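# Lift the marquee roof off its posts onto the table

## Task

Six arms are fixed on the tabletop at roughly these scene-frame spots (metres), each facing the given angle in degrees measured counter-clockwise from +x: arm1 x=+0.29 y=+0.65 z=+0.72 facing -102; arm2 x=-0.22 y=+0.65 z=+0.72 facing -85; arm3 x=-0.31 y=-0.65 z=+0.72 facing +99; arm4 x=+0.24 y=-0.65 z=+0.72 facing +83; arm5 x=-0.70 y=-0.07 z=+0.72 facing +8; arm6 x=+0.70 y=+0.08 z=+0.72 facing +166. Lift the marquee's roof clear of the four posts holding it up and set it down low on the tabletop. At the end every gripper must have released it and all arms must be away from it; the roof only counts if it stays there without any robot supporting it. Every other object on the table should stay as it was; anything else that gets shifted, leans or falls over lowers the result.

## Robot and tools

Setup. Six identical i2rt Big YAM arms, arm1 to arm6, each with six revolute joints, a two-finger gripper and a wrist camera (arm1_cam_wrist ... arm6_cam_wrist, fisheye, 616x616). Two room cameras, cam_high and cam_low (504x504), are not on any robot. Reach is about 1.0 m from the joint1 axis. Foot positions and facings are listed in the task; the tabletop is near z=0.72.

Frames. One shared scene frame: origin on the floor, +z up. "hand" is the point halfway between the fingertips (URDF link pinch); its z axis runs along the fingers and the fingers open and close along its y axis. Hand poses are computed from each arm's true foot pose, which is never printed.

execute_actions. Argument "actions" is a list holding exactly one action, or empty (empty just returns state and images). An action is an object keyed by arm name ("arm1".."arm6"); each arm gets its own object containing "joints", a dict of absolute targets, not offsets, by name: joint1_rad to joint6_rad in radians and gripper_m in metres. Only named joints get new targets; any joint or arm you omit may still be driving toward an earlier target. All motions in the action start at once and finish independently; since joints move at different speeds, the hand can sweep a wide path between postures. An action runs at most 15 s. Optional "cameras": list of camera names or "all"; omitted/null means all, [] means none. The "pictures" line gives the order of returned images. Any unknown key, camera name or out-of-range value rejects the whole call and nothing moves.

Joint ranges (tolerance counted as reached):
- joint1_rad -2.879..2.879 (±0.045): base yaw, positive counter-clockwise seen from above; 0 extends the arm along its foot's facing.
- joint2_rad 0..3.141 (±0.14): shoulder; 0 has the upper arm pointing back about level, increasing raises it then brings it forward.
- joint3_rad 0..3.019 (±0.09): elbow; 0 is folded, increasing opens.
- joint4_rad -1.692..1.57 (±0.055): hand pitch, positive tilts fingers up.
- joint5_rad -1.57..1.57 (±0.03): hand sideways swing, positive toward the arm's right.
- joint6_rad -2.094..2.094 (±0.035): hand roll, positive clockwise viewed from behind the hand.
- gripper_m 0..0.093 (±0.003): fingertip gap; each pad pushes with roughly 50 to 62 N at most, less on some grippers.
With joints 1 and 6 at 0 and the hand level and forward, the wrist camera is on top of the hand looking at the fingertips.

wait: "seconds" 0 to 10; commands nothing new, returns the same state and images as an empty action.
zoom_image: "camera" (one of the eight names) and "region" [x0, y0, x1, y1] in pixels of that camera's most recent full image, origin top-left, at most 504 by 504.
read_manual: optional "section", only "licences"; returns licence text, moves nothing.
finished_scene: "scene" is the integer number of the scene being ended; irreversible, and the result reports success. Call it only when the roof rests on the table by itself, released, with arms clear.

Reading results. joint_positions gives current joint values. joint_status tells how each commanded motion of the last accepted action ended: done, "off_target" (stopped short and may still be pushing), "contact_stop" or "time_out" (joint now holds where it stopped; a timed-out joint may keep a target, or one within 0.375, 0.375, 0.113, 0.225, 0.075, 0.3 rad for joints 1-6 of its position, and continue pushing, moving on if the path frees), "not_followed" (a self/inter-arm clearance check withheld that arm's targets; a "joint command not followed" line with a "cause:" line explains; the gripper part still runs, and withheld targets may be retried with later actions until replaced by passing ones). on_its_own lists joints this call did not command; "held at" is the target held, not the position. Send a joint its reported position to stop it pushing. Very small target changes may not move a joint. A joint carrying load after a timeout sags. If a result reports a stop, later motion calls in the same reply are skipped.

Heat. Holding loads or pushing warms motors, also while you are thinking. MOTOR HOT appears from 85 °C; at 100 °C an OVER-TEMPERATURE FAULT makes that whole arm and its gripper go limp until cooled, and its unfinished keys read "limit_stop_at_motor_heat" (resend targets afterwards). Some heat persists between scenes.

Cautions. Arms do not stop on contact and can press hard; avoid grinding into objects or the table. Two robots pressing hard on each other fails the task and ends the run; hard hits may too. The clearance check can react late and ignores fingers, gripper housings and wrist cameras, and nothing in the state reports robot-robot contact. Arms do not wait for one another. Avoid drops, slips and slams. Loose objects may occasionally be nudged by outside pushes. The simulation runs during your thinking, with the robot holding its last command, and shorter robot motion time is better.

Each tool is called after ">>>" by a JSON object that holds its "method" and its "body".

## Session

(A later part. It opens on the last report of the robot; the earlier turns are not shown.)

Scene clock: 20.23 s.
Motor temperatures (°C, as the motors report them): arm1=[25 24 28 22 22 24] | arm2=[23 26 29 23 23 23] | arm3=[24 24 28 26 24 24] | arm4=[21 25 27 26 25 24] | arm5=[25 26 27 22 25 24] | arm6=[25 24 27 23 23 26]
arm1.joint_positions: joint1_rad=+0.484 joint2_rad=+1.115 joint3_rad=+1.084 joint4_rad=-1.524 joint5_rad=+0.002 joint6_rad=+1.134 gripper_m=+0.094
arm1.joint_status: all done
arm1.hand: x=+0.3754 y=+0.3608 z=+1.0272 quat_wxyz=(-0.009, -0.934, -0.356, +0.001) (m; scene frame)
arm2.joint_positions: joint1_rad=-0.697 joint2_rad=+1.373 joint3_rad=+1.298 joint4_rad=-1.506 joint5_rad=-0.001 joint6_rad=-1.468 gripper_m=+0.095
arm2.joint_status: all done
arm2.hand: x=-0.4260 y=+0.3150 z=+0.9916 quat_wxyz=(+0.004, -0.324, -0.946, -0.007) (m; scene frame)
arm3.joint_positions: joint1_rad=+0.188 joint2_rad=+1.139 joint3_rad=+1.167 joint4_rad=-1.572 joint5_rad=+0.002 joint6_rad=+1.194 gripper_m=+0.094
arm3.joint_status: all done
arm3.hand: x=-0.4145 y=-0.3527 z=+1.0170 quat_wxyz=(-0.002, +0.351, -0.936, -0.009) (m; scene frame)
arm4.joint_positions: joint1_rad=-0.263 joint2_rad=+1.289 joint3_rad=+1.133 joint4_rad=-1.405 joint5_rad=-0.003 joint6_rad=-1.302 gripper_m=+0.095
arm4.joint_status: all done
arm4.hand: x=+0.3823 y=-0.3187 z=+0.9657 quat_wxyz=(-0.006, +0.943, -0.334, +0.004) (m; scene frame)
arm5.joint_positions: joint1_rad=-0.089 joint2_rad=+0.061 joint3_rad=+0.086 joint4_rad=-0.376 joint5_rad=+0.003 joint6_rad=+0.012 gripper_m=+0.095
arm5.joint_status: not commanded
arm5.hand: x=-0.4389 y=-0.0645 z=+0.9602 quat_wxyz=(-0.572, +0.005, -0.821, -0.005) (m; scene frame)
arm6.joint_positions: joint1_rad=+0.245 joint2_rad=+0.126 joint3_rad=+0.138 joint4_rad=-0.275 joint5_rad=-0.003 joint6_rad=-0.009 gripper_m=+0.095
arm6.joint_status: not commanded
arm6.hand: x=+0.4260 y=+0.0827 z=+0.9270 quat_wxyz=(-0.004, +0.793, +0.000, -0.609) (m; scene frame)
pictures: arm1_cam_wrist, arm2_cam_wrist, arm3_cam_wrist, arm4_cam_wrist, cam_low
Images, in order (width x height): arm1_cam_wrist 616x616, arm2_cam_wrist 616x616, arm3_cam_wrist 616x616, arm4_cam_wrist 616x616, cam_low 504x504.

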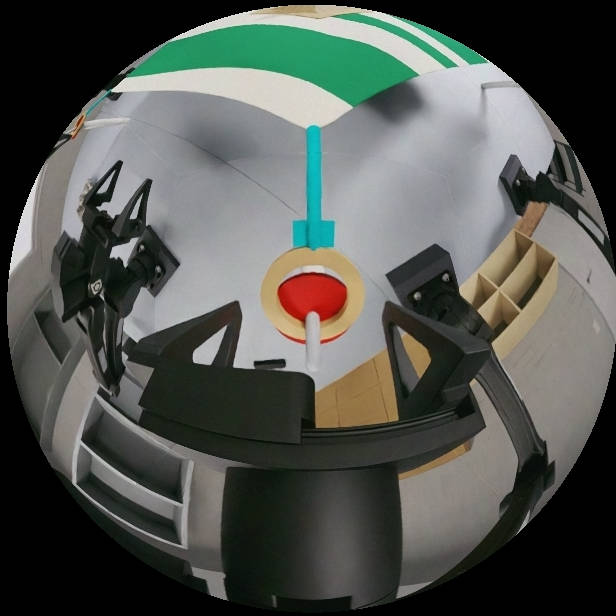

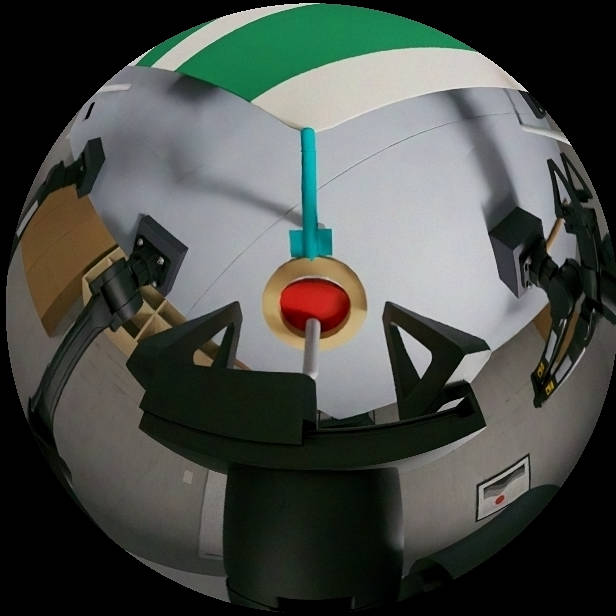

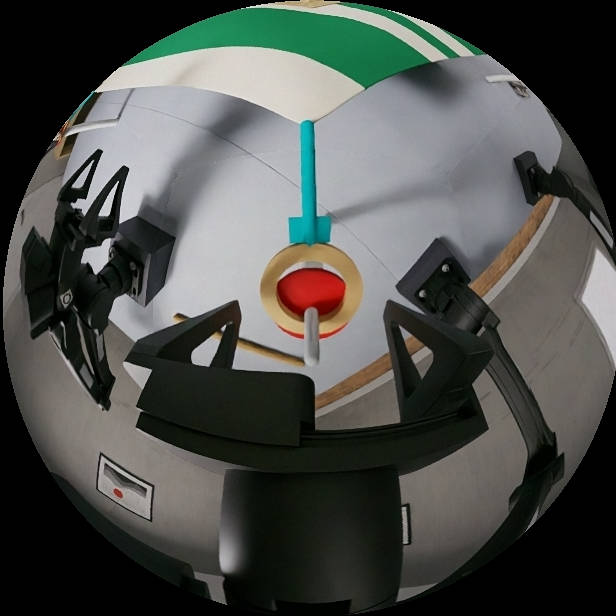

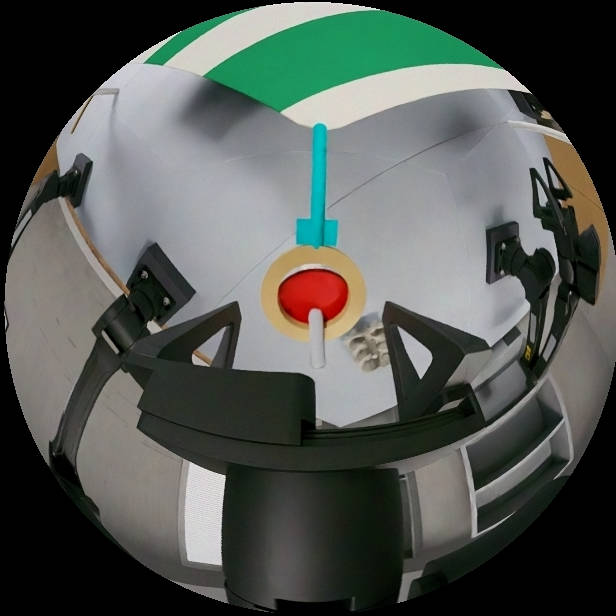

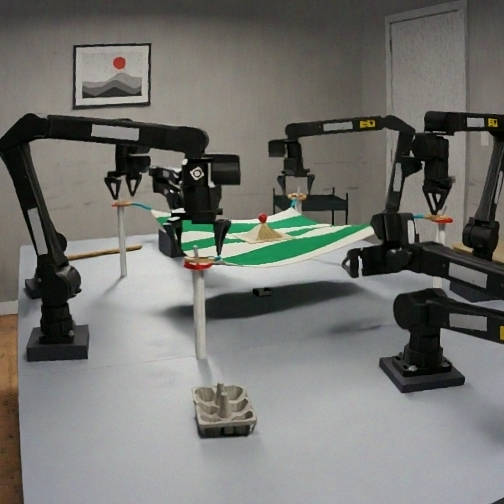

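>>> {"method": "execute_actions", "body": {"actions": [{"arm1":{"joints":{"joint3_rad":1.004,"joint4_rad":-1.423}},"arm2":{"joints":{"joint1_rad":-0.712,"joint3_rad":1.247,"joint4_rad":-1.414}},"arm3":{"joints":{"joint3_rad":1.076,"joint4_rad":-1.469}},"arm4":{"joints":{"joint2_rad":1.308,"joint3_rad":1.086,"joint4_rad":-1.325}}}]}}

Scene clock: 22.50 s.
Motor temperatures (°C, as the motors report them): arm1=[25 24 28 22 22 24] | arm2=[23 26 29 23 23 23] | arm3=[24 24 28 26 24 24] | arm4=[21 25 27 26 25 24] | arm5=[25 26 27 22 25 24] | arm6=[25 24 27 23 23 26]
arm1.joint_positions: joint1_rad=+0.484 joint2_rad=+1.115 joint3_rad=+1.008 joint4_rad=-1.437 joint5_rad=+0.002 joint6_rad=+1.134 gripper_m=+0.094
arm1.joint_status: all done
arm1.hand: x=+0.3756 y=+0.3602 z=+0.9980 quat_wxyz=(-0.014, -0.934, -0.356, +0.001) (m; scene frame)
arm2.joint_positions: joint1_rad=-0.707 joint2_rad=+1.371 joint3_rad=+1.244 joint4_rad=-1.430 joint5_rad=-0.001 joint6_rad=-1.468 gripper_m=+0.095
arm2.joint_status: all done
arm2.hand: x=-0.4311 y=+0.3147 z=+0.9715 quat_wxyz=(+0.006, -0.329, -0.944, +0.004) (m; scene frame)
arm3.joint_positions: joint1_rad=+0.188 joint2_rad=+1.139 joint3_rad=+1.084 joint4_rad=-1.485 joint5_rad=+0.002 joint6_rad=+1.194 gripper_m=+0.094
arm3.joint_status: all done
arm3.hand: x=-0.4146 y=-0.3523 z=+0.9853 quat_wxyz=(-0.002, +0.351, -0.936, -0.012) (m; scene frame)
arm4.joint_positions: joint1_rad=-0.263 joint2_rad=+1.291 joint3_rad=+1.082 joint4_rad=-1.335 joint5_rad=-0.003 joint6_rad=-1.302 gripper_m=+0.095
arm4.joint_status: all done
arm4.hand: x=+0.3830 y=-0.3175 z=+0.9460 quat_wxyz=(-0.015, +0.943, -0.333, +0.004) (m; scene frame)
arm5.joint_positions: joint1_rad=-0.089 joint2_rad=+0.061 joint3_rad=+0.086 joint4_rad=-0.376 joint5_rad=+0.003 joint6_rad=+0.012 gripper_m=+0.095
arm5.joint_status: not commanded
arm5.hand: x=-0.4389 y=-0.0645 z=+0.9602 quat_wxyz=(-0.572, +0.005, -0.821, -0.005) (m; scene frame)
arm6.joint_positions: joint1_rad=+0.245 joint2_rad=+0.126 joint3_rad=+0.138 joint4_rad=-0.275 joint5_rad=-0.003 joint6_rad=-0.009 gripper_m=+0.095
arm6.joint_status: not commanded
arm6.hand: x=+0.4260 y=+0.0827 z=+0.9270 quat_wxyz=(-0.004, +0.793, +0.000, -0.609) (m; scene frame)
pictures: arm1_cam_wrist, arm2_cam_wrist, arm3_cam_wrist, arm4_cam_wrist, arm5_cam_wrist, arm6_cam_wrist, cam_high, cam_low
Images, in order (width x height): arm1_cam_wrist 616x616, arm2_cam_wrist 616x616, arm3_cam_wrist 616x616, arm4_cam_wrist 616x616, arm5_cam_wrist 616x616, arm6_cam_wrist 616x616, cam_high 504x504, cam_low 504x504.

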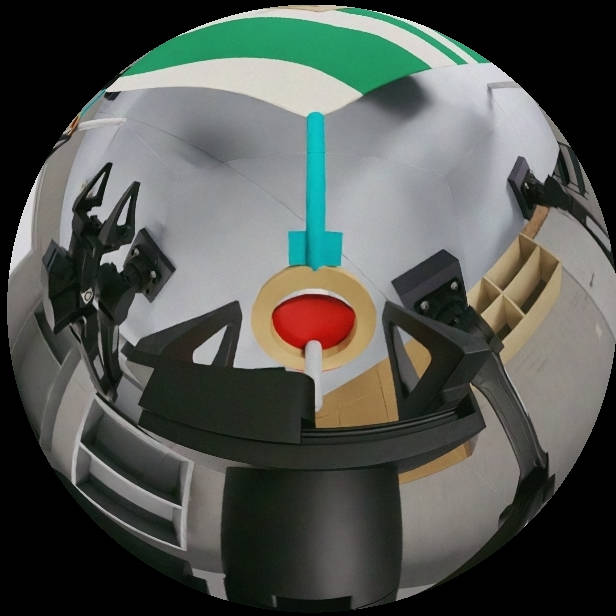

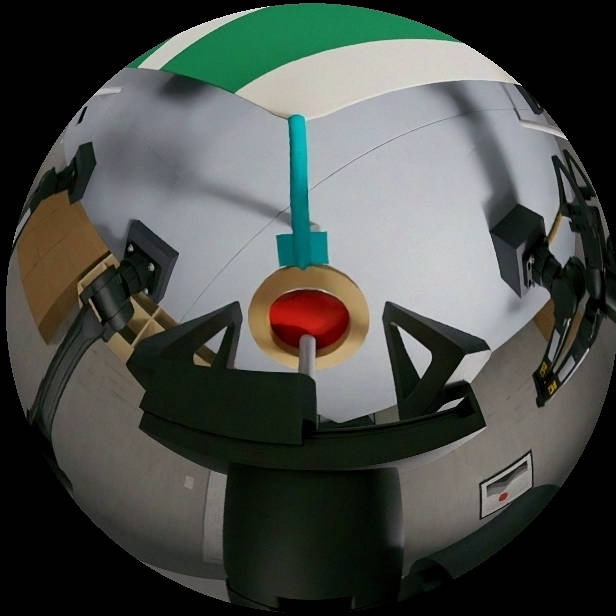

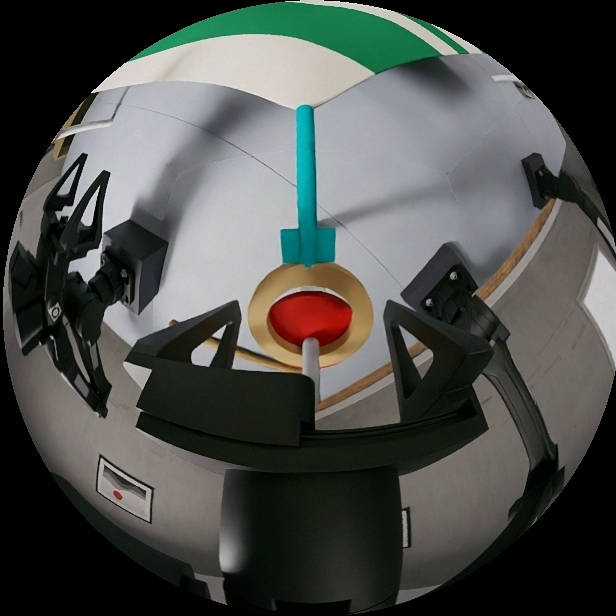

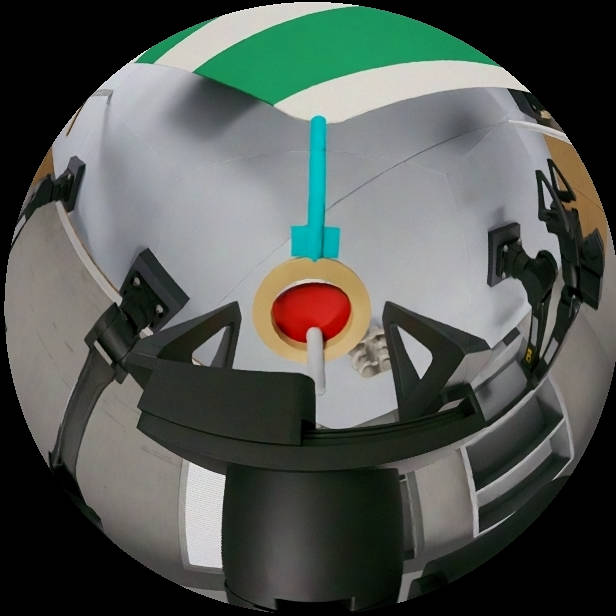

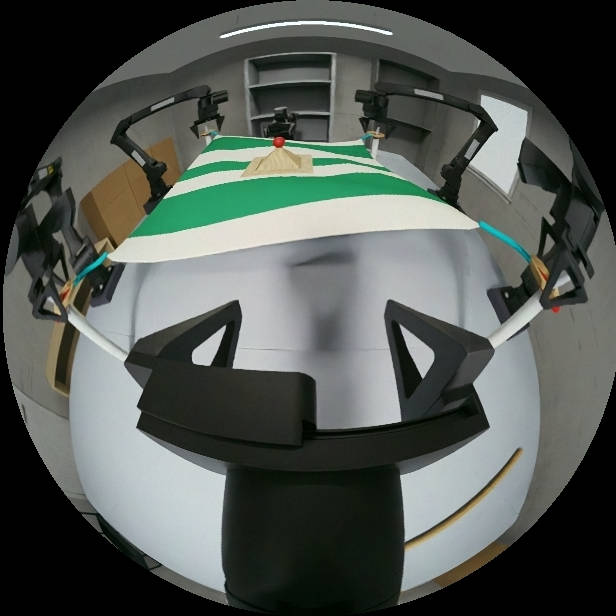

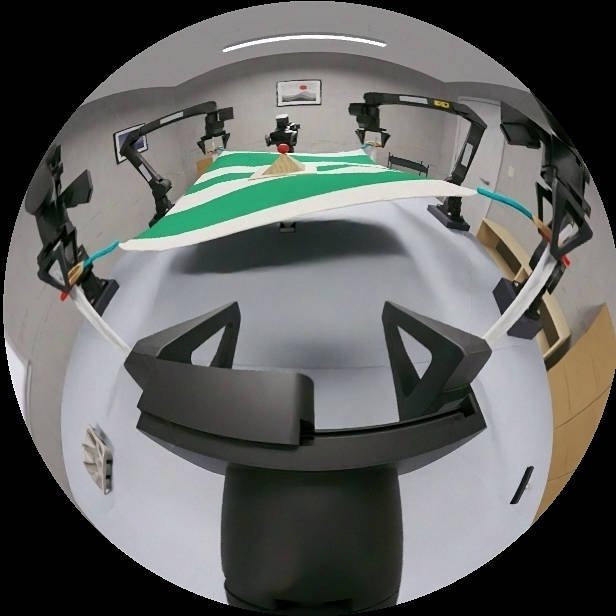

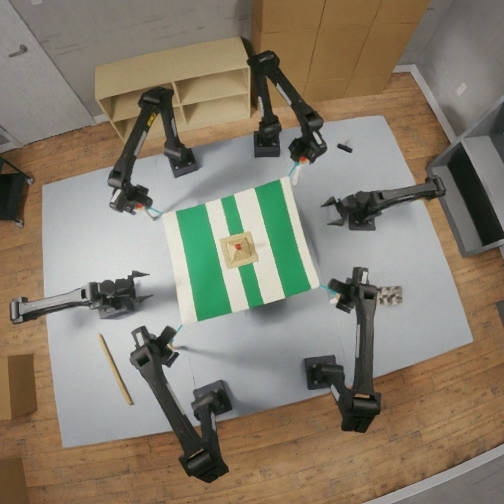

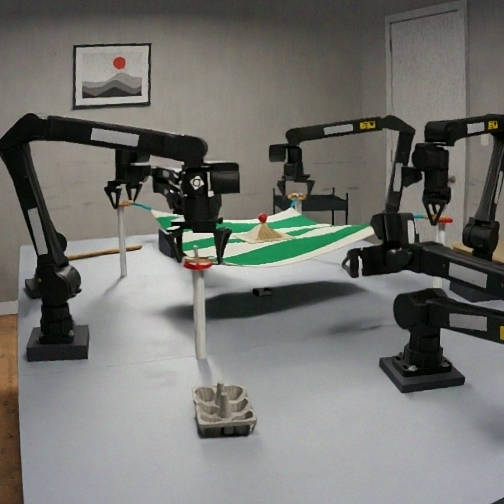

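>>> {"method": "execute_actions", "body": {"actions": [{"arm1":{"joints":{"gripper_m":0.05}},"arm2":{"joints":{"joint3_rad":1.232,"gripper_m":0.084}},"arm3":{"joints":{"gripper_m":0.05}},"arm4":{"joints":{"joint2_rad":1.295,"joint3_rad":1.06,"joint4_rad":-1.297,"gripper_m":0.086}}}], "cameras": ["arm1_cam_wrist","arm3_cam_wrist","cam_low"]}}

Scene clock: 23.57 s.
Motor temperatures (°C, as the motors report them): arm1=[25 24 28 22 22 24] | arm2=[23 26 29 23 23 23] | arm3=[24 24 28 26 24 24] | arm4=[21 25 27 26 25 24] | arm5=[25 26 27 22 25 24] | arm6=[25 24 27 23 23 26]
arm1.joint_positions: joint1_rad=+0.484 joint2_rad=+1.115 joint3_rad=+1.008 joint4_rad=-1.437 joint5_rad=+0.002 joint6_rad=+1.134 gripper_m=+0.067
arm1.joint_status: gripper_m off_target (ended at +0.067, target +0.050)
arm1.hand: x=+0.3756 y=+0.3602 z=+0.9980 quat_wxyz=(-0.014, -0.934, -0.356, +0.001) (m; scene frame)
arm2.joint_positions: joint1_rad=-0.707 joint2_rad=+1.371 joint3_rad=+1.234 joint4_rad=-1.430 joint5_rad=-0.001 joint6_rad=-1.469 gripper_m=+0.084
arm2.joint_status: all done
arm2.hand: x=-0.4296 y=+0.3171 z=+0.9679 quat_wxyz=(+0.005, -0.329, -0.944, -0.001) (m; scene frame)
arm3.joint_positions: joint1_rad=+0.188 joint2_rad=+1.139 joint3_rad=+1.084 joint4_rad=-1.484 joint5_rad=+0.002 joint6_rad=+1.194 gripper_m=+0.068
arm3.joint_status: gripper_m off_target (ended at +0.068, target +0.050)
arm3.hand: x=-0.4147 y=-0.3522 z=+0.9853 quat_wxyz=(-0.002, +0.351, -0.936, -0.012) (m; scene frame)
arm4.joint_positions: joint1_rad=-0.263 joint2_rad=+1.291 joint3_rad=+1.058 joint4_rad=-1.307 joint5_rad=-0.003 joint6_rad=-1.302 gripper_m=+0.086
arm4.joint_status: all done
arm4.hand: x=+0.3828 y=-0.3183 z=+0.9373 quat_wxyz=(-0.017, +0.943, -0.333, +0.005) (m; scene frame)
arm5.joint_positions: joint1_rad=-0.089 joint2_rad=+0.061 joint3_rad=+0.086 joint4_rad=-0.376 joint5_rad=+0.003 joint6_rad=+0.012 gripper_m=+0.095
arm5.joint_status: not commanded
arm5.hand: x=-0.4389 y=-0.0645 z=+0.9602 quat_wxyz=(-0.572, +0.005, -0.821, -0.005) (m; scene frame)
arm6.joint_positions: joint1_rad=+0.245 joint2_rad=+0.126 joint3_rad=+0.138 joint4_rad=-0.275 joint5_rad=-0.003 joint6_rad=-0.009 gripper_m=+0.095
arm6.joint_status: not commanded
arm6.hand: x=+0.4260 y=+0.0827 z=+0.9270 quat_wxyz=(-0.004, +0.793, +0.000, -0.609) (m; scene frame)
pictures: arm1_cam_wrist, arm3_cam_wrist, cam_low
Images, in order (width x height): arm1_cam_wrist 616x616, arm3_cam_wrist 616x616, cam_low 504x504.

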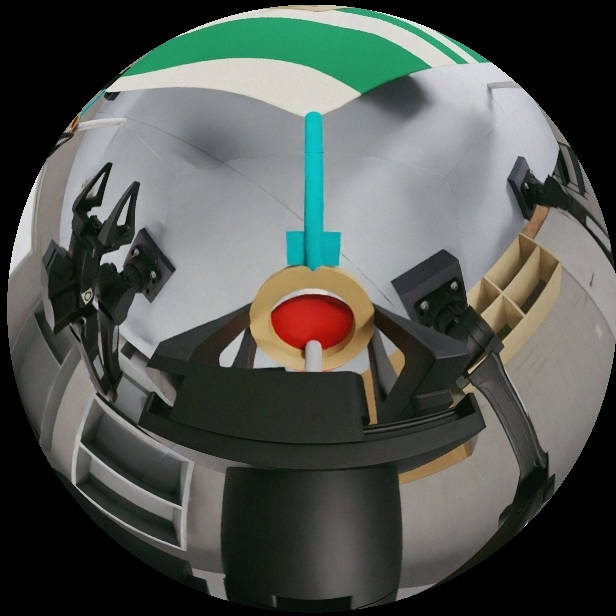

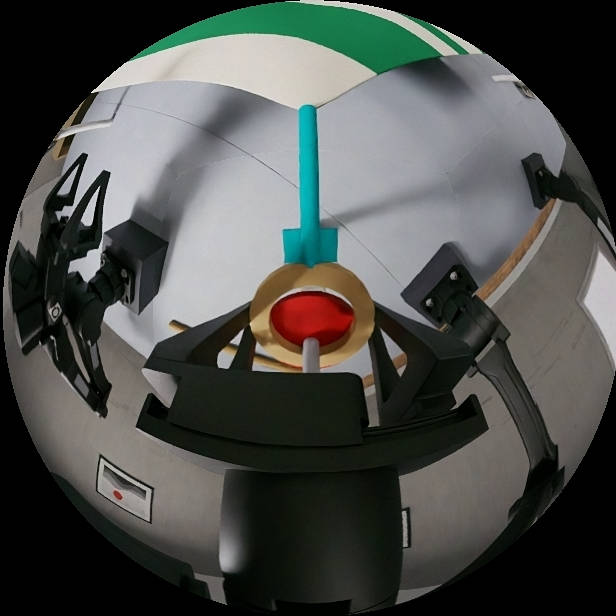

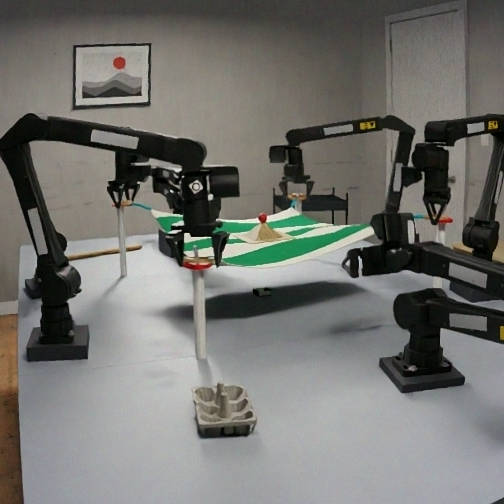

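>>> {"method": "execute_actions", "body": {"actions": [{"arm2":{"joints":{"gripper_m":0.05}},"arm4":{"joints":{"gripper_m":0.05}}}], "cameras": ["arm2_cam_wrist","arm4_cam_wrist","cam_low"]}}

>>> {"method": "zoom_image", "body": {"camera": "cam_low", "region": [90, 160, 330, 280]}}

>>> {"method": "zoom_image", "body": {"camera": "cam_low", "region": [390, 160, 490, 240]}}

Scene clock: 24.37 s.
Motor temperatures (°C, as the motors report them): arm1=[25 24 28 22 22 24] | arm2=[23 26 29 23 23 23] | arm3=[24 24 28 26 24 24] | arm4=[21 25 27 26 25 24] | arm5=[25 26 27 22 25 24] | arm6=[25 24 27 23 23 26]
arm1.joint_positions: joint1_rad=+0.484 joint2_rad=+1.115 joint3_rad=+1.008 joint4_rad=-1.437 joint5_rad=+0.002 joint6_rad=+1.134 gripper_m=+0.067
arm1.joint_status: not commanded
arm1.hand: x=+0.3756 y=+0.3602 z=+0.9980 quat_wxyz=(-0.014, -0.934, -0.356, +0.001) (m; scene frame)
arm2.joint_positions: joint1_rad=-0.707 joint2_rad=+1.371 joint3_rad=+1.234 joint4_rad=-1.430 joint5_rad=-0.001 joint6_rad=-1.469 gripper_m=+0.067
arm2.joint_status: gripper_m off_target (ended at +0.067, target +0.050)
arm2.hand: x=-0.4296 y=+0.3171 z=+0.9679 quat_wxyz=(+0.005, -0.329, -0.944, -0.001) (m; scene frame)
arm3.joint_positions: joint1_rad=+0.188 joint2_rad=+1.139 joint3_rad=+1.084 joint4_rad=-1.484 joint5_rad=+0.002 joint6_rad=+1.194 gripper_m=+0.068
arm3.joint_status: not commanded
arm3.hand: x=-0.4147 y=-0.3522 z=+0.9853 quat_wxyz=(-0.002, +0.351, -0.936, -0.012) (m; scene frame)
arm4.joint_positions: joint1_rad=-0.263 joint2_rad=+1.291 joint3_rad=+1.058 joint4_rad=-1.305 joint5_rad=-0.002 joint6_rad=-1.302 gripper_m=+0.067
arm4.joint_status: gripper_m off_target (ended at +0.067, target +0.050)
arm4.hand: x=+0.3831 y=-0.3180 z=+0.9373 quat_wxyz=(-0.018, +0.943, -0.333, +0.005) (m; scene frame)
arm5.joint_positions: joint1_rad=-0.089 joint2_rad=+0.061 joint3_rad=+0.086 joint4_rad=-0.376 joint5_rad=+0.003 joint6_rad=+0.012 gripper_m=+0.095
arm5.joint_status: not commanded
arm5.hand: x=-0.4389 y=-0.0645 z=+0.9602 quat_wxyz=(-0.572, +0.005, -0.821, -0.005) (m; scene frame)
arm6.joint_positions: joint1_rad=+0.245 joint2_rad=+0.126 joint3_rad=+0.138 joint4_rad=-0.275 joint5_rad=-0.003 joint6_rad=-0.009 gripper_m=+0.095
arm6.joint_status: not commanded
arm6.hand: x=+0.4260 y=+0.0827 z=+0.9270 quat_wxyz=(-0.004, +0.793, +0.000, -0.609) (m; scene frame)
pictures: arm2_cam_wrist, arm4_cam_wrist, cam_low
Images, in order (width x height): arm2_cam_wrist 616x616, arm4_cam_wrist 616x616, cam_low 504x504.

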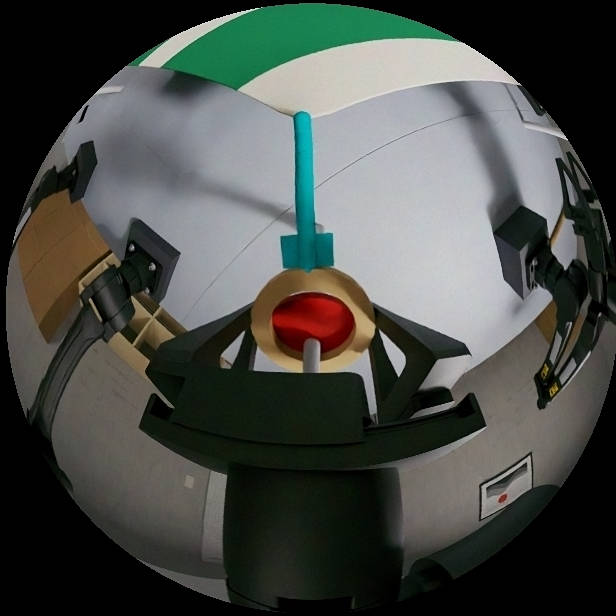

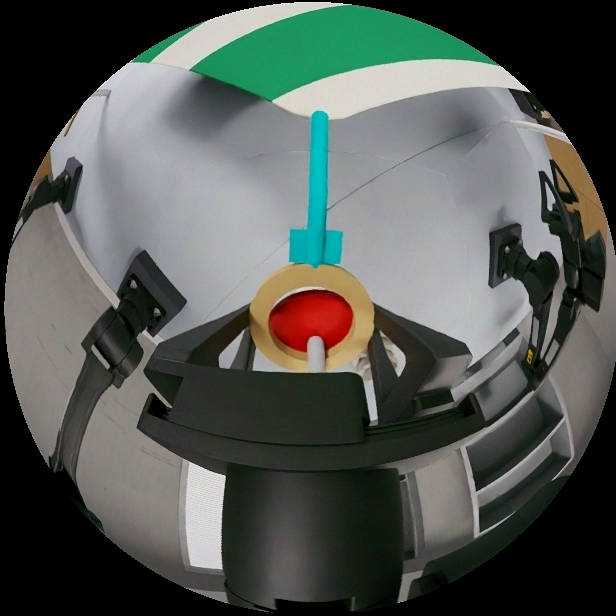

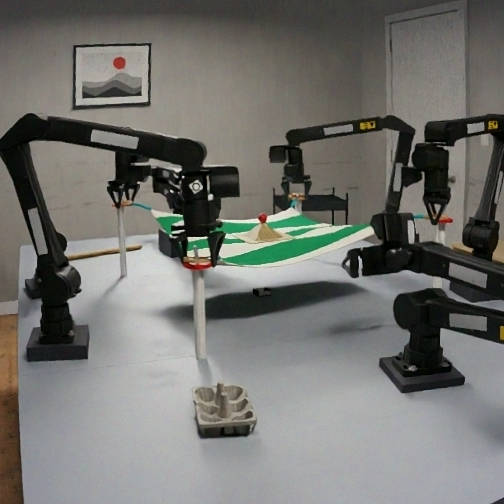

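Region (90, 160, 330, 280) of cam_low's 504x504 image, scaled by 2.100, with more detail than that image has.

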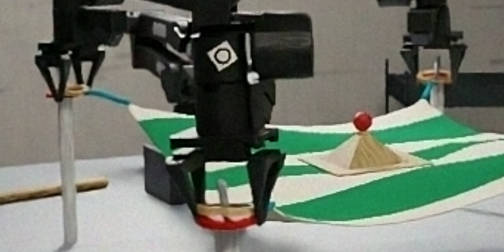

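Region (390, 160, 490, 240) of cam_low's 504x504 image, scaled by 5.040, with more detail than that image has; it fills the top 403 rows of this view, and the rest is white.

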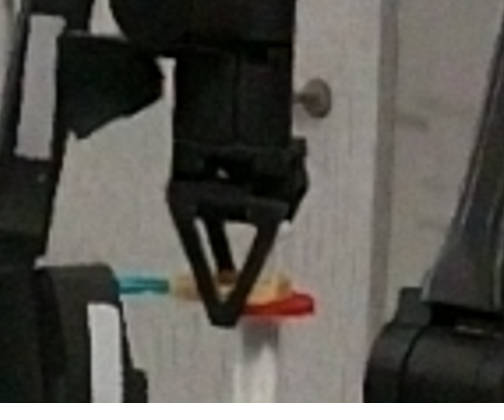

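>>> {"method": "execute_actions", "body": {"actions": [{"arm1":{"joints":{"joint1_rad":0.528,"joint3_rad":1.12,"joint4_rad":-1.558}},"arm2":{"joints":{"joint1_rad":-0.745,"joint3_rad":1.345,"joint4_rad":-1.543}},"arm3":{"joints":{"joint1_rad":0.232,"joint3_rad":1.2,"joint4_rad":-1.598}},"arm4":{"joints":{"joint1_rad":-0.303,"joint3_rad":1.168,"joint4_rad":-1.43}}}], "cameras": ["arm1_cam_wrist","arm2_cam_wrist","arm3_cam_wrist","arm4_cam_wrist","cam_low"]}}

Scene clock: 25.93 s.
Motor temperatures (°C, as the motors report them): arm1=[25 24 28 22 22 24] | arm2=[23 26 29 23 23 23] | arm3=[24 24 28 26 24 24] | arm4=[21 25 27 26 25 24] | arm5=[25 26 27 22 25 24] | arm6=[25 24 27 23 23 26]
arm1.joint_positions: joint1_rad=+0.516 joint2_rad=+1.115 joint3_rad=+1.077 joint4_rad=-1.540 joint5_rad=+0.006 joint6_rad=+1.134 gripper_m=+0.067
arm1.joint_status: all done
arm1.hand: x=+0.3820 y=+0.3689 z=+1.0242 quat_wxyz=(+0.003, -0.929, -0.370, +0.002) (m; scene frame)
arm2.joint_positions: joint1_rad=-0.739 joint2_rad=+1.372 joint3_rad=+1.307 joint4_rad=-1.527 joint5_rad=-0.004 joint6_rad=-1.471 gripper_m=+0.067
arm2.joint_status: all done
arm2.hand: x=-0.4377 y=+0.3264 z=+0.9955 quat_wxyz=(+0.001, -0.343, -0.939, -0.013) (m; scene frame)
arm3.joint_positions: joint1_rad=+0.216 joint2_rad=+1.146 joint3_rad=+1.147 joint4_rad=-1.577 joint5_rad=+0.008 joint6_rad=+1.197 gripper_m=+0.068
arm3.joint_status: all done
arm3.hand: x=-0.4201 y=-0.3601 z=+1.0078 quat_wxyz=(-0.005, +0.362, -0.932, +0.006) (m; scene frame)
arm4.joint_positions: joint1_rad=-0.295 joint2_rad=+1.291 joint3_rad=+1.133 joint4_rad=-1.421 joint5_rad=-0.004 joint6_rad=-1.305 gripper_m=+0.067
arm4.joint_status: all done
arm4.hand: x=+0.3908 y=-0.3267 z=+0.9652 quat_wxyz=(+0.002, +0.938, -0.347, +0.002) (m; scene frame)
arm5.joint_positions: joint1_rad=-0.089 joint2_rad=+0.061 joint3_rad=+0.086 joint4_rad=-0.376 joint5_rad=+0.003 joint6_rad=+0.012 gripper_m=+0.095
arm5.joint_status: not commanded
arm5.hand: x=-0.4389 y=-0.0645 z=+0.9602 quat_wxyz=(-0.572, +0.005, -0.821, -0.005) (m; scene frame)
arm6.joint_positions: joint1_rad=+0.245 joint2_rad=+0.126 joint3_rad=+0.138 joint4_rad=-0.275 joint5_rad=-0.003 joint6_rad=-0.009 gripper_m=+0.095
arm6.joint_status: not commanded
arm6.hand: x=+0.4260 y=+0.0827 z=+0.9270 quat_wxyz=(-0.004, +0.793, +0.000, -0.609) (m; scene frame)
pictures: arm1_cam_wrist, arm2_cam_wrist, arm3_cam_wrist, arm4_cam_wrist, cam_low
Images, in order (width x height): arm1_cam_wrist 616x616, arm2_cam_wrist 616x616, arm3_cam_wrist 616x616, arm4_cam_wrist 616x616, cam_low 504x504.

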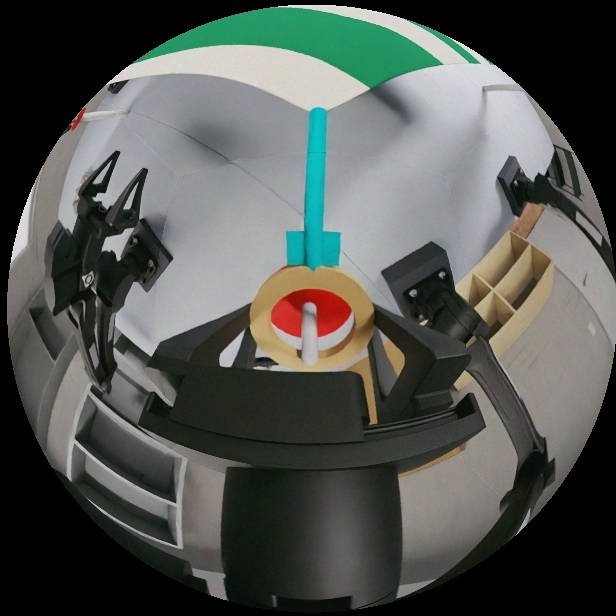

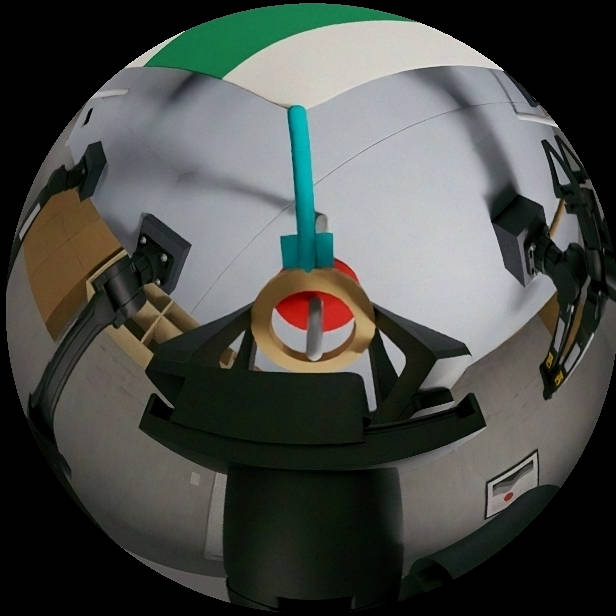

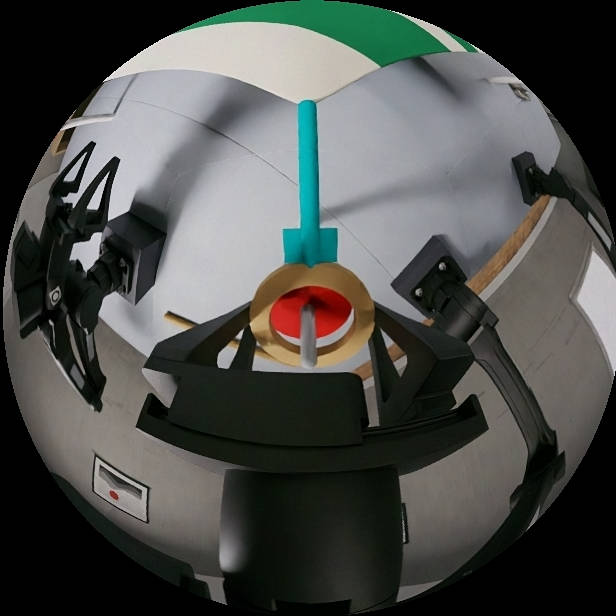

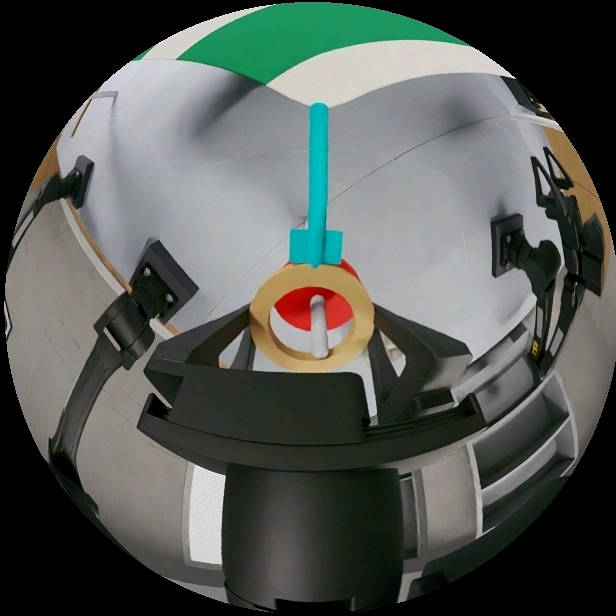

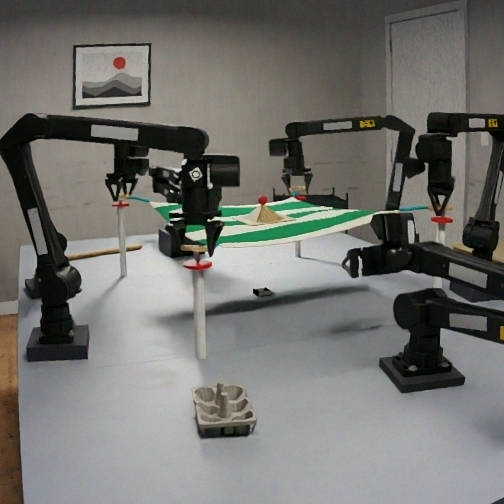

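>>> {"method": "execute_actions", "body": {"actions": [{"arm1":{"joints":{"joint1_rad":0.548,"joint3_rad":1.23,"joint4_rad":-1.663}},"arm2":{"joints":{"joint1_rad":-0.76,"joint3_rad":1.453,"joint4_rad":-1.643}},"arm3":{"joints":{"joint1_rad":0.255,"joint3_rad":1.318,"joint4_rad":-1.69}},"arm4":{"joints":{"joint1_rad":-0.318,"joint3_rad":1.274,"joint4_rad":-1.543}}}], "cameras": ["arm5_cam_wrist","arm6_cam_wrist","cam_low"]}}

Scene clock: 27.23 s.
Motor temperatures (°C, as the motors report them): arm1=[25 24 28 22 22 24] | arm2=[23 26 29 23 23 23] | arm3=[24 24 28 26 24 24] | arm4=[21 25 27 26 25 24] | arm5=[25 26 27 22 25 24] | arm6=[25 24 27 23 23 26]
arm1.joint_positions: joint1_rad=+0.527 joint2_rad=+1.115 joint3_rad=+1.195 joint4_rad=-1.644 joint5_rad=+0.010 joint6_rad=+1.134 gripper_m=+0.067
arm1.joint_status: all done
arm1.hand: x=+0.3853 y=+0.3675 z=+1.0694 quat_wxyz=(-0.004, -0.927, -0.376, +0.005) (m; scene frame)
arm2.joint_positions: joint1_rad=-0.749 joint2_rad=+1.369 joint3_rad=+1.419 joint4_rad=-1.628 joint5_rad=-0.004 joint6_rad=-1.471 gripper_m=+0.067
arm2.joint_status: all done
arm2.hand: x=-0.4423 y=+0.3259 z=+1.0394 quat_wxyz=(+0.003, -0.348, -0.938, -0.005) (m; scene frame)
arm3.joint_positions: joint1_rad=+0.235 joint2_rad=+1.146 joint3_rad=+1.275 joint4_rad=-1.670 joint5_rad=+0.010 joint6_rad=+1.197 gripper_m=+0.068
arm3.joint_status: all done
arm3.hand: x=-0.4273 y=-0.3568 z=+1.0565 quat_wxyz=(-0.005, +0.371, -0.929, -0.012) (m; scene frame)
arm4.joint_positions: joint1_rad=-0.306 joint2_rad=+1.291 joint3_rad=+1.242 joint4_rad=-1.534 joint5_rad=-0.004 joint6_rad=-1.305 gripper_m=+0.067
arm4.joint_status: all done
arm4.hand: x=+0.3954 y=-0.3254 z=+1.0068 quat_wxyz=(+0.004, +0.936, -0.352, +0.002) (m; scene frame)
arm5.joint_positions: joint1_rad=-0.089 joint2_rad=+0.061 joint3_rad=+0.086 joint4_rad=-0.376 joint5_rad=+0.003 joint6_rad=+0.012 gripper_m=+0.095
arm5.joint_status: not commanded
arm5.hand: x=-0.4389 y=-0.0645 z=+0.9602 quat_wxyz=(-0.572, +0.005, -0.821, -0.005) (m; scene frame)
arm6.joint_positions: joint1_rad=+0.245 joint2_rad=+0.126 joint3_rad=+0.138 joint4_rad=-0.275 joint5_rad=-0.003 joint6_rad=-0.009 gripper_m=+0.095
arm6.joint_status: not commanded
arm6.hand: x=+0.4260 y=+0.0827 z=+0.9270 quat_wxyz=(-0.004, +0.793, +0.000, -0.609) (m; scene frame)
pictures: arm5_cam_wrist, arm6_cam_wrist, cam_low
Images, in order (width x height): arm5_cam_wrist 616x616, arm6_cam_wrist 616x616, cam_low 504x504.

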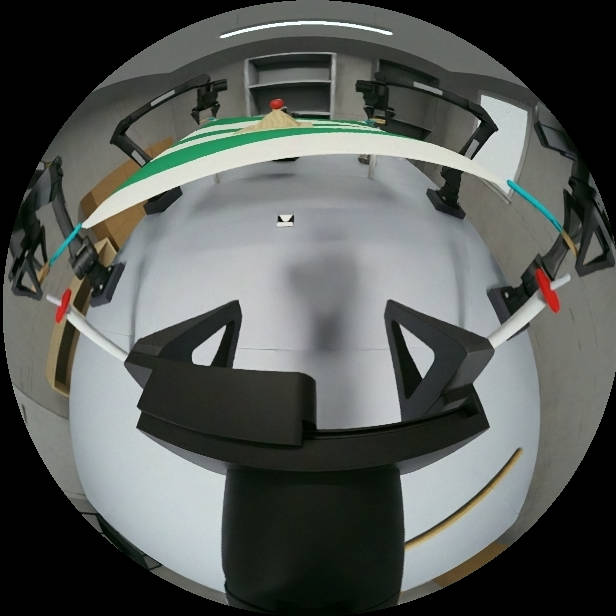

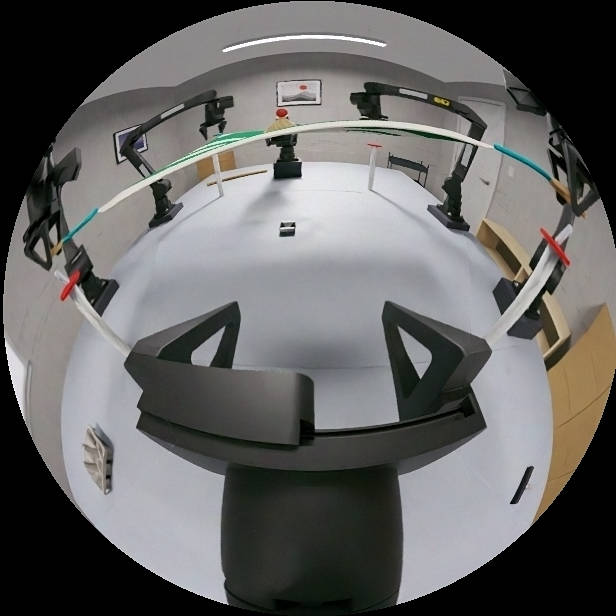

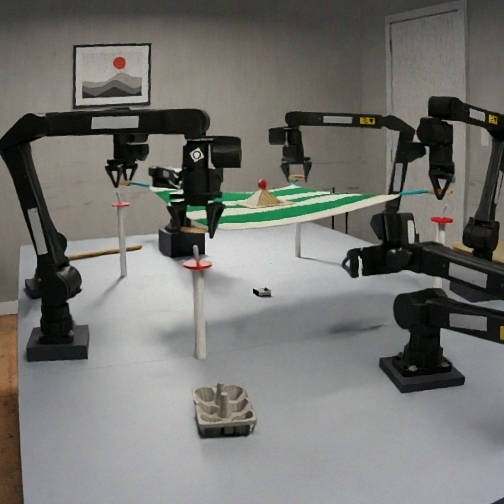

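>>> {"method": "execute_actions", "body": {"actions": [{"arm1":{"joints":{"joint1_rad":0.245,"joint6_rad":0.66}},"arm2":{"joints":{"joint1_rad":-0.53,"joint6_rad":-1.0}},"arm3":{"joints":{"joint1_rad":-0.035,"joint6_rad":0.72}},"arm4":{"joints":{"joint1_rad":-0.07,"joint6_rad":-0.83}}}], "cameras": ["arm6_cam_wrist","cam_high","cam_low"]}}

Scene clock: 30.80 s.
Motor temperatures (°C, as the motors report them): arm1=[25 24 29 22 22 24] | arm2=[23 26 30 23 23 23] | arm3=[24 24 29 26 24 24] | arm4=[21 25 27 26 25 24] | arm5=[25 26 27 22 25 24] | arm6=[25 24 27 23 23 26]
arm1.joint_positions: joint1_rad=+0.238 joint2_rad=+1.115 joint3_rad=+1.195 joint4_rad=-1.647 joint5_rad=+0.004 joint6_rad=+0.672 gripper_m=+0.067
arm1.joint_status: all done
arm1.hand: x=+0.3018 y=+0.3527 z=+1.0692 quat_wxyz=(-0.002, -0.891, -0.455, +0.002) (m; scene frame)
arm2.joint_positions: joint1_rad=-0.525 joint2_rad=+1.369 joint3_rad=+1.419 joint4_rad=-1.628 joint5_rad=-0.001 joint6_rad=-1.012 gripper_m=+0.067
arm2.joint_status: all done
arm2.hand: x=-0.3655 y=+0.2842 z=+1.0384 quat_wxyz=(+0.006, -0.455, -0.891, -0.005) (m; scene frame)
arm3.joint_positions: joint1_rad=-0.042 joint2_rad=+1.146 joint3_rad=+1.275 joint4_rad=-1.672 joint5_rad=+0.003 joint6_rad=+0.736 gripper_m=+0.068
arm3.joint_status: all done
arm3.hand: x=-0.3443 y=-0.3368 z=+1.0567 quat_wxyz=(-0.007, +0.455, -0.891, -0.009) (m; scene frame)
arm4.joint_positions: joint1_rad=-0.064 joint2_rad=+1.291 joint3_rad=+1.242 joint4_rad=-1.534 joint5_rad=-0.001 joint6_rad=-0.843 gripper_m=+0.067
arm4.joint_status: all done
arm4.hand: x=+0.3136 y=-0.2971 z=+1.0059 quat_wxyz=(+0.004, +0.892, -0.453, +0.006) (m; scene frame)
arm5.joint_positions: joint1_rad=-0.089 joint2_rad=+0.061 joint3_rad=+0.086 joint4_rad=-0.376 joint5_rad=+0.003 joint6_rad=+0.012 gripper_m=+0.095
arm5.joint_status: not commanded
arm5.hand: x=-0.4389 y=-0.0645 z=+0.9602 quat_wxyz=(-0.572, +0.005, -0.821, -0.005) (m; scene frame)
arm6.joint_positions: joint1_rad=+0.245 joint2_rad=+0.126 joint3_rad=+0.138 joint4_rad=-0.275 joint5_rad=-0.003 joint6_rad=-0.009 gripper_m=+0.095
arm6.joint_status: not commanded
arm6.hand: x=+0.4260 y=+0.0827 z=+0.9270 quat_wxyz=(-0.004, +0.793, +0.000, -0.609) (m; scene frame)
pictures: arm6_cam_wrist, cam_high, cam_low
Images, in order (width x height): arm6_cam_wrist 616x616, cam_high 504x504, cam_low 504x504.

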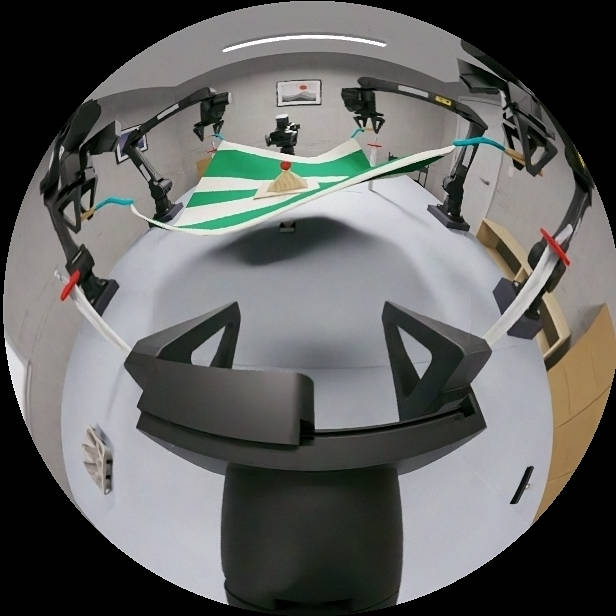

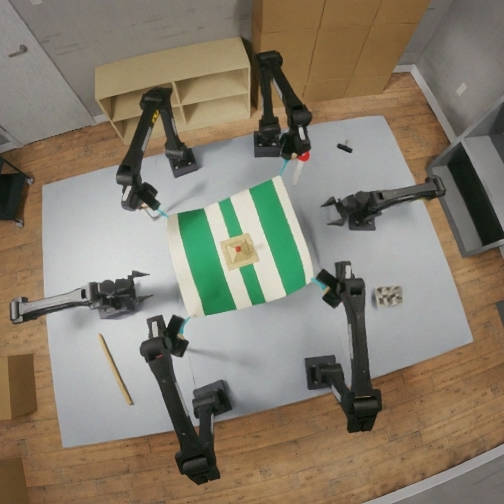

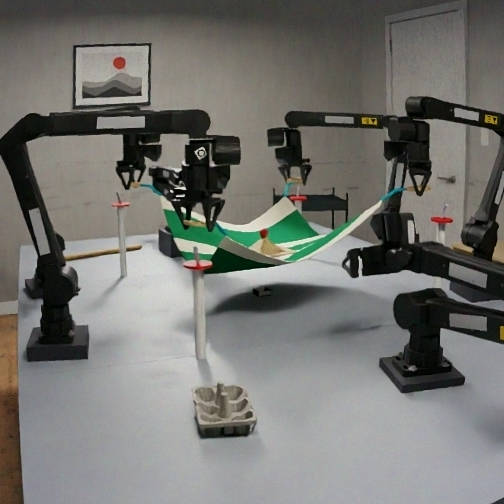

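>>> {"method": "execute_actions", "body": {"actions": [{"arm1":{"joints":{"joint1_rad":0.071,"joint2_rad":1.055,"joint3_rad":0.98,"joint4_rad":-1.472,"joint6_rad":0.3}},"arm2":{"joints":{"joint1_rad":-0.441,"joint2_rad":1.148,"joint3_rad":1.135,"joint4_rad":-1.532,"joint6_rad":-0.6}},"arm3":{"joints":{"joint1_rad":-0.206,"joint2_rad":1.07,"joint3_rad":1.078,"joint4_rad":-1.556,"joint6_rad":0.3}},"arm4":{"joints":{"joint1_rad":0.058,"joint2_rad":1.145,"joint3_rad":1.112,"joint4_rad":-1.525,"joint6_rad":-0.45}},"arm5":{"joints":{"joint4_rad":-0.8}},"arm6":{"joints":{"joint4_rad":-0.7}}}], "cameras": ["arm6_cam_wrist","cam_high","cam_low"]}}

Scene clock: 35.37 s.
Motor temperatures (°C, as the motors report them): arm1=[25 24 29 22 22 24] | arm2=[23 26 30 23 23 23] | arm3=[24 24 29 26 24 24] | arm4=[21 25 27 26 25 24] | arm5=[25 26 27 22 25 24] | arm6=[25 24 27 23 23 26]
arm1.joint_positions: joint1_rad=+0.065 joint2_rad=+1.050 joint3_rad=+0.980 joint4_rad=-1.484 joint5_rad=+0.002 joint6_rad=+0.311 gripper_m=+0.067
arm1.joint_status: all done
arm1.hand: x=+0.2532 y=+0.3751 z=+1.0041 quat_wxyz=(-0.006, -0.844, -0.536, +0.006) (m; scene frame)
arm2.joint_positions: joint1_rad=-0.434 joint2_rad=+1.142 joint3_rad=+1.131 joint4_rad=-1.547 joint5_rad=-0.001 joint6_rad=-0.612 gripper_m=+0.067
arm2.joint_status: all done
arm2.hand: x=-0.3089 y=+0.3501 z=+1.0033 quat_wxyz=(+0.004, -0.587, -0.810, +0.005) (m; scene frame)
arm3.joint_positions: joint1_rad=-0.212 joint2_rad=+1.065 joint3_rad=+1.082 joint4_rad=-1.570 joint5_rad=+0.002 joint6_rad=+0.316 gripper_m=+0.068
arm3.joint_status: all done
arm3.hand: x=-0.2930 y=-0.3648 z=+1.0052 quat_wxyz=(-0.006, +0.563, -0.827, -0.003) (m; scene frame)
arm4.joint_positions: joint1_rad=+0.062 joint2_rad=+1.145 joint3_rad=+1.110 joint4_rad=-1.526 joint5_rad=-0.001 joint6_rad=-0.463 gripper_m=+0.067
arm4.joint_status: all done
arm4.hand: x=+0.2644 y=-0.3398 z=+1.0010 quat_wxyz=(-0.007, +0.827, -0.562, +0.002) (m; scene frame)
arm5.joint_positions: joint1_rad=-0.089 joint2_rad=+0.061 joint3_rad=+0.085 joint4_rad=-0.729 joint5_rad=+0.003 joint6_rad=+0.012 gripper_m=+0.095
arm5.joint_status: joint4_rad time_out (moved -0.353 of -0.424)
arm5.on_its_own: joint4_rad is held at -0.721, not at your -0.800, since a time_out
arm5.hand: x=-0.4827 y=-0.0659 z=+0.8853 quat_wxyz=(-0.418, +0.005, -0.908, -0.003) (m; scene frame)
arm6.joint_positions: joint1_rad=+0.245 joint2_rad=+0.126 joint3_rad=+0.138 joint4_rad=-0.684 joint5_rad=-0.003 joint6_rad=-0.009 gripper_m=+0.095
arm6.joint_status: all done
arm6.hand: x=+0.4710 y=+0.0822 z=+0.8376 quat_wxyz=(-0.002, +0.901, +0.000, -0.435) (m; scene frame)
pictures: arm6_cam_wrist, cam_high, cam_low
joint command not followed: on one or more control steps a check withheld the commanded joint targets of the arm5 arm, and it was not sent them on those steps.
cause: the commanded joint targets would bring two parts of the arm too close to each other (its shoulder (the part past joint 1) and its wrist (the part past joint 5)); next, command targets that bring no two parts of the arm closer together.
Images, in order (width x height): arm6_cam_wrist 616x616, cam_high 504x504, cam_low 504x504.

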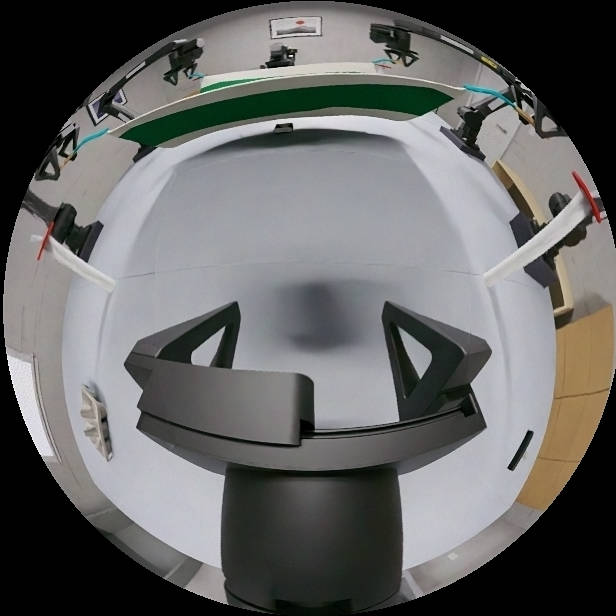

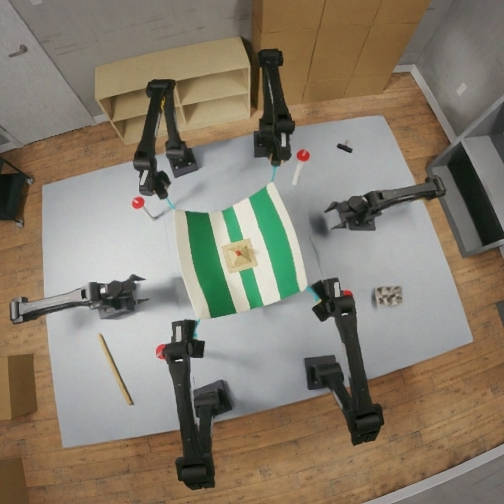

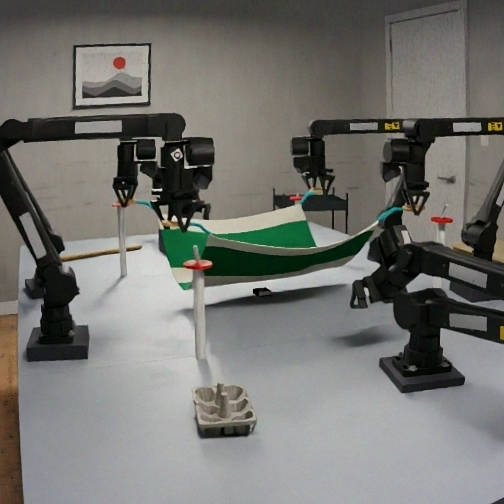

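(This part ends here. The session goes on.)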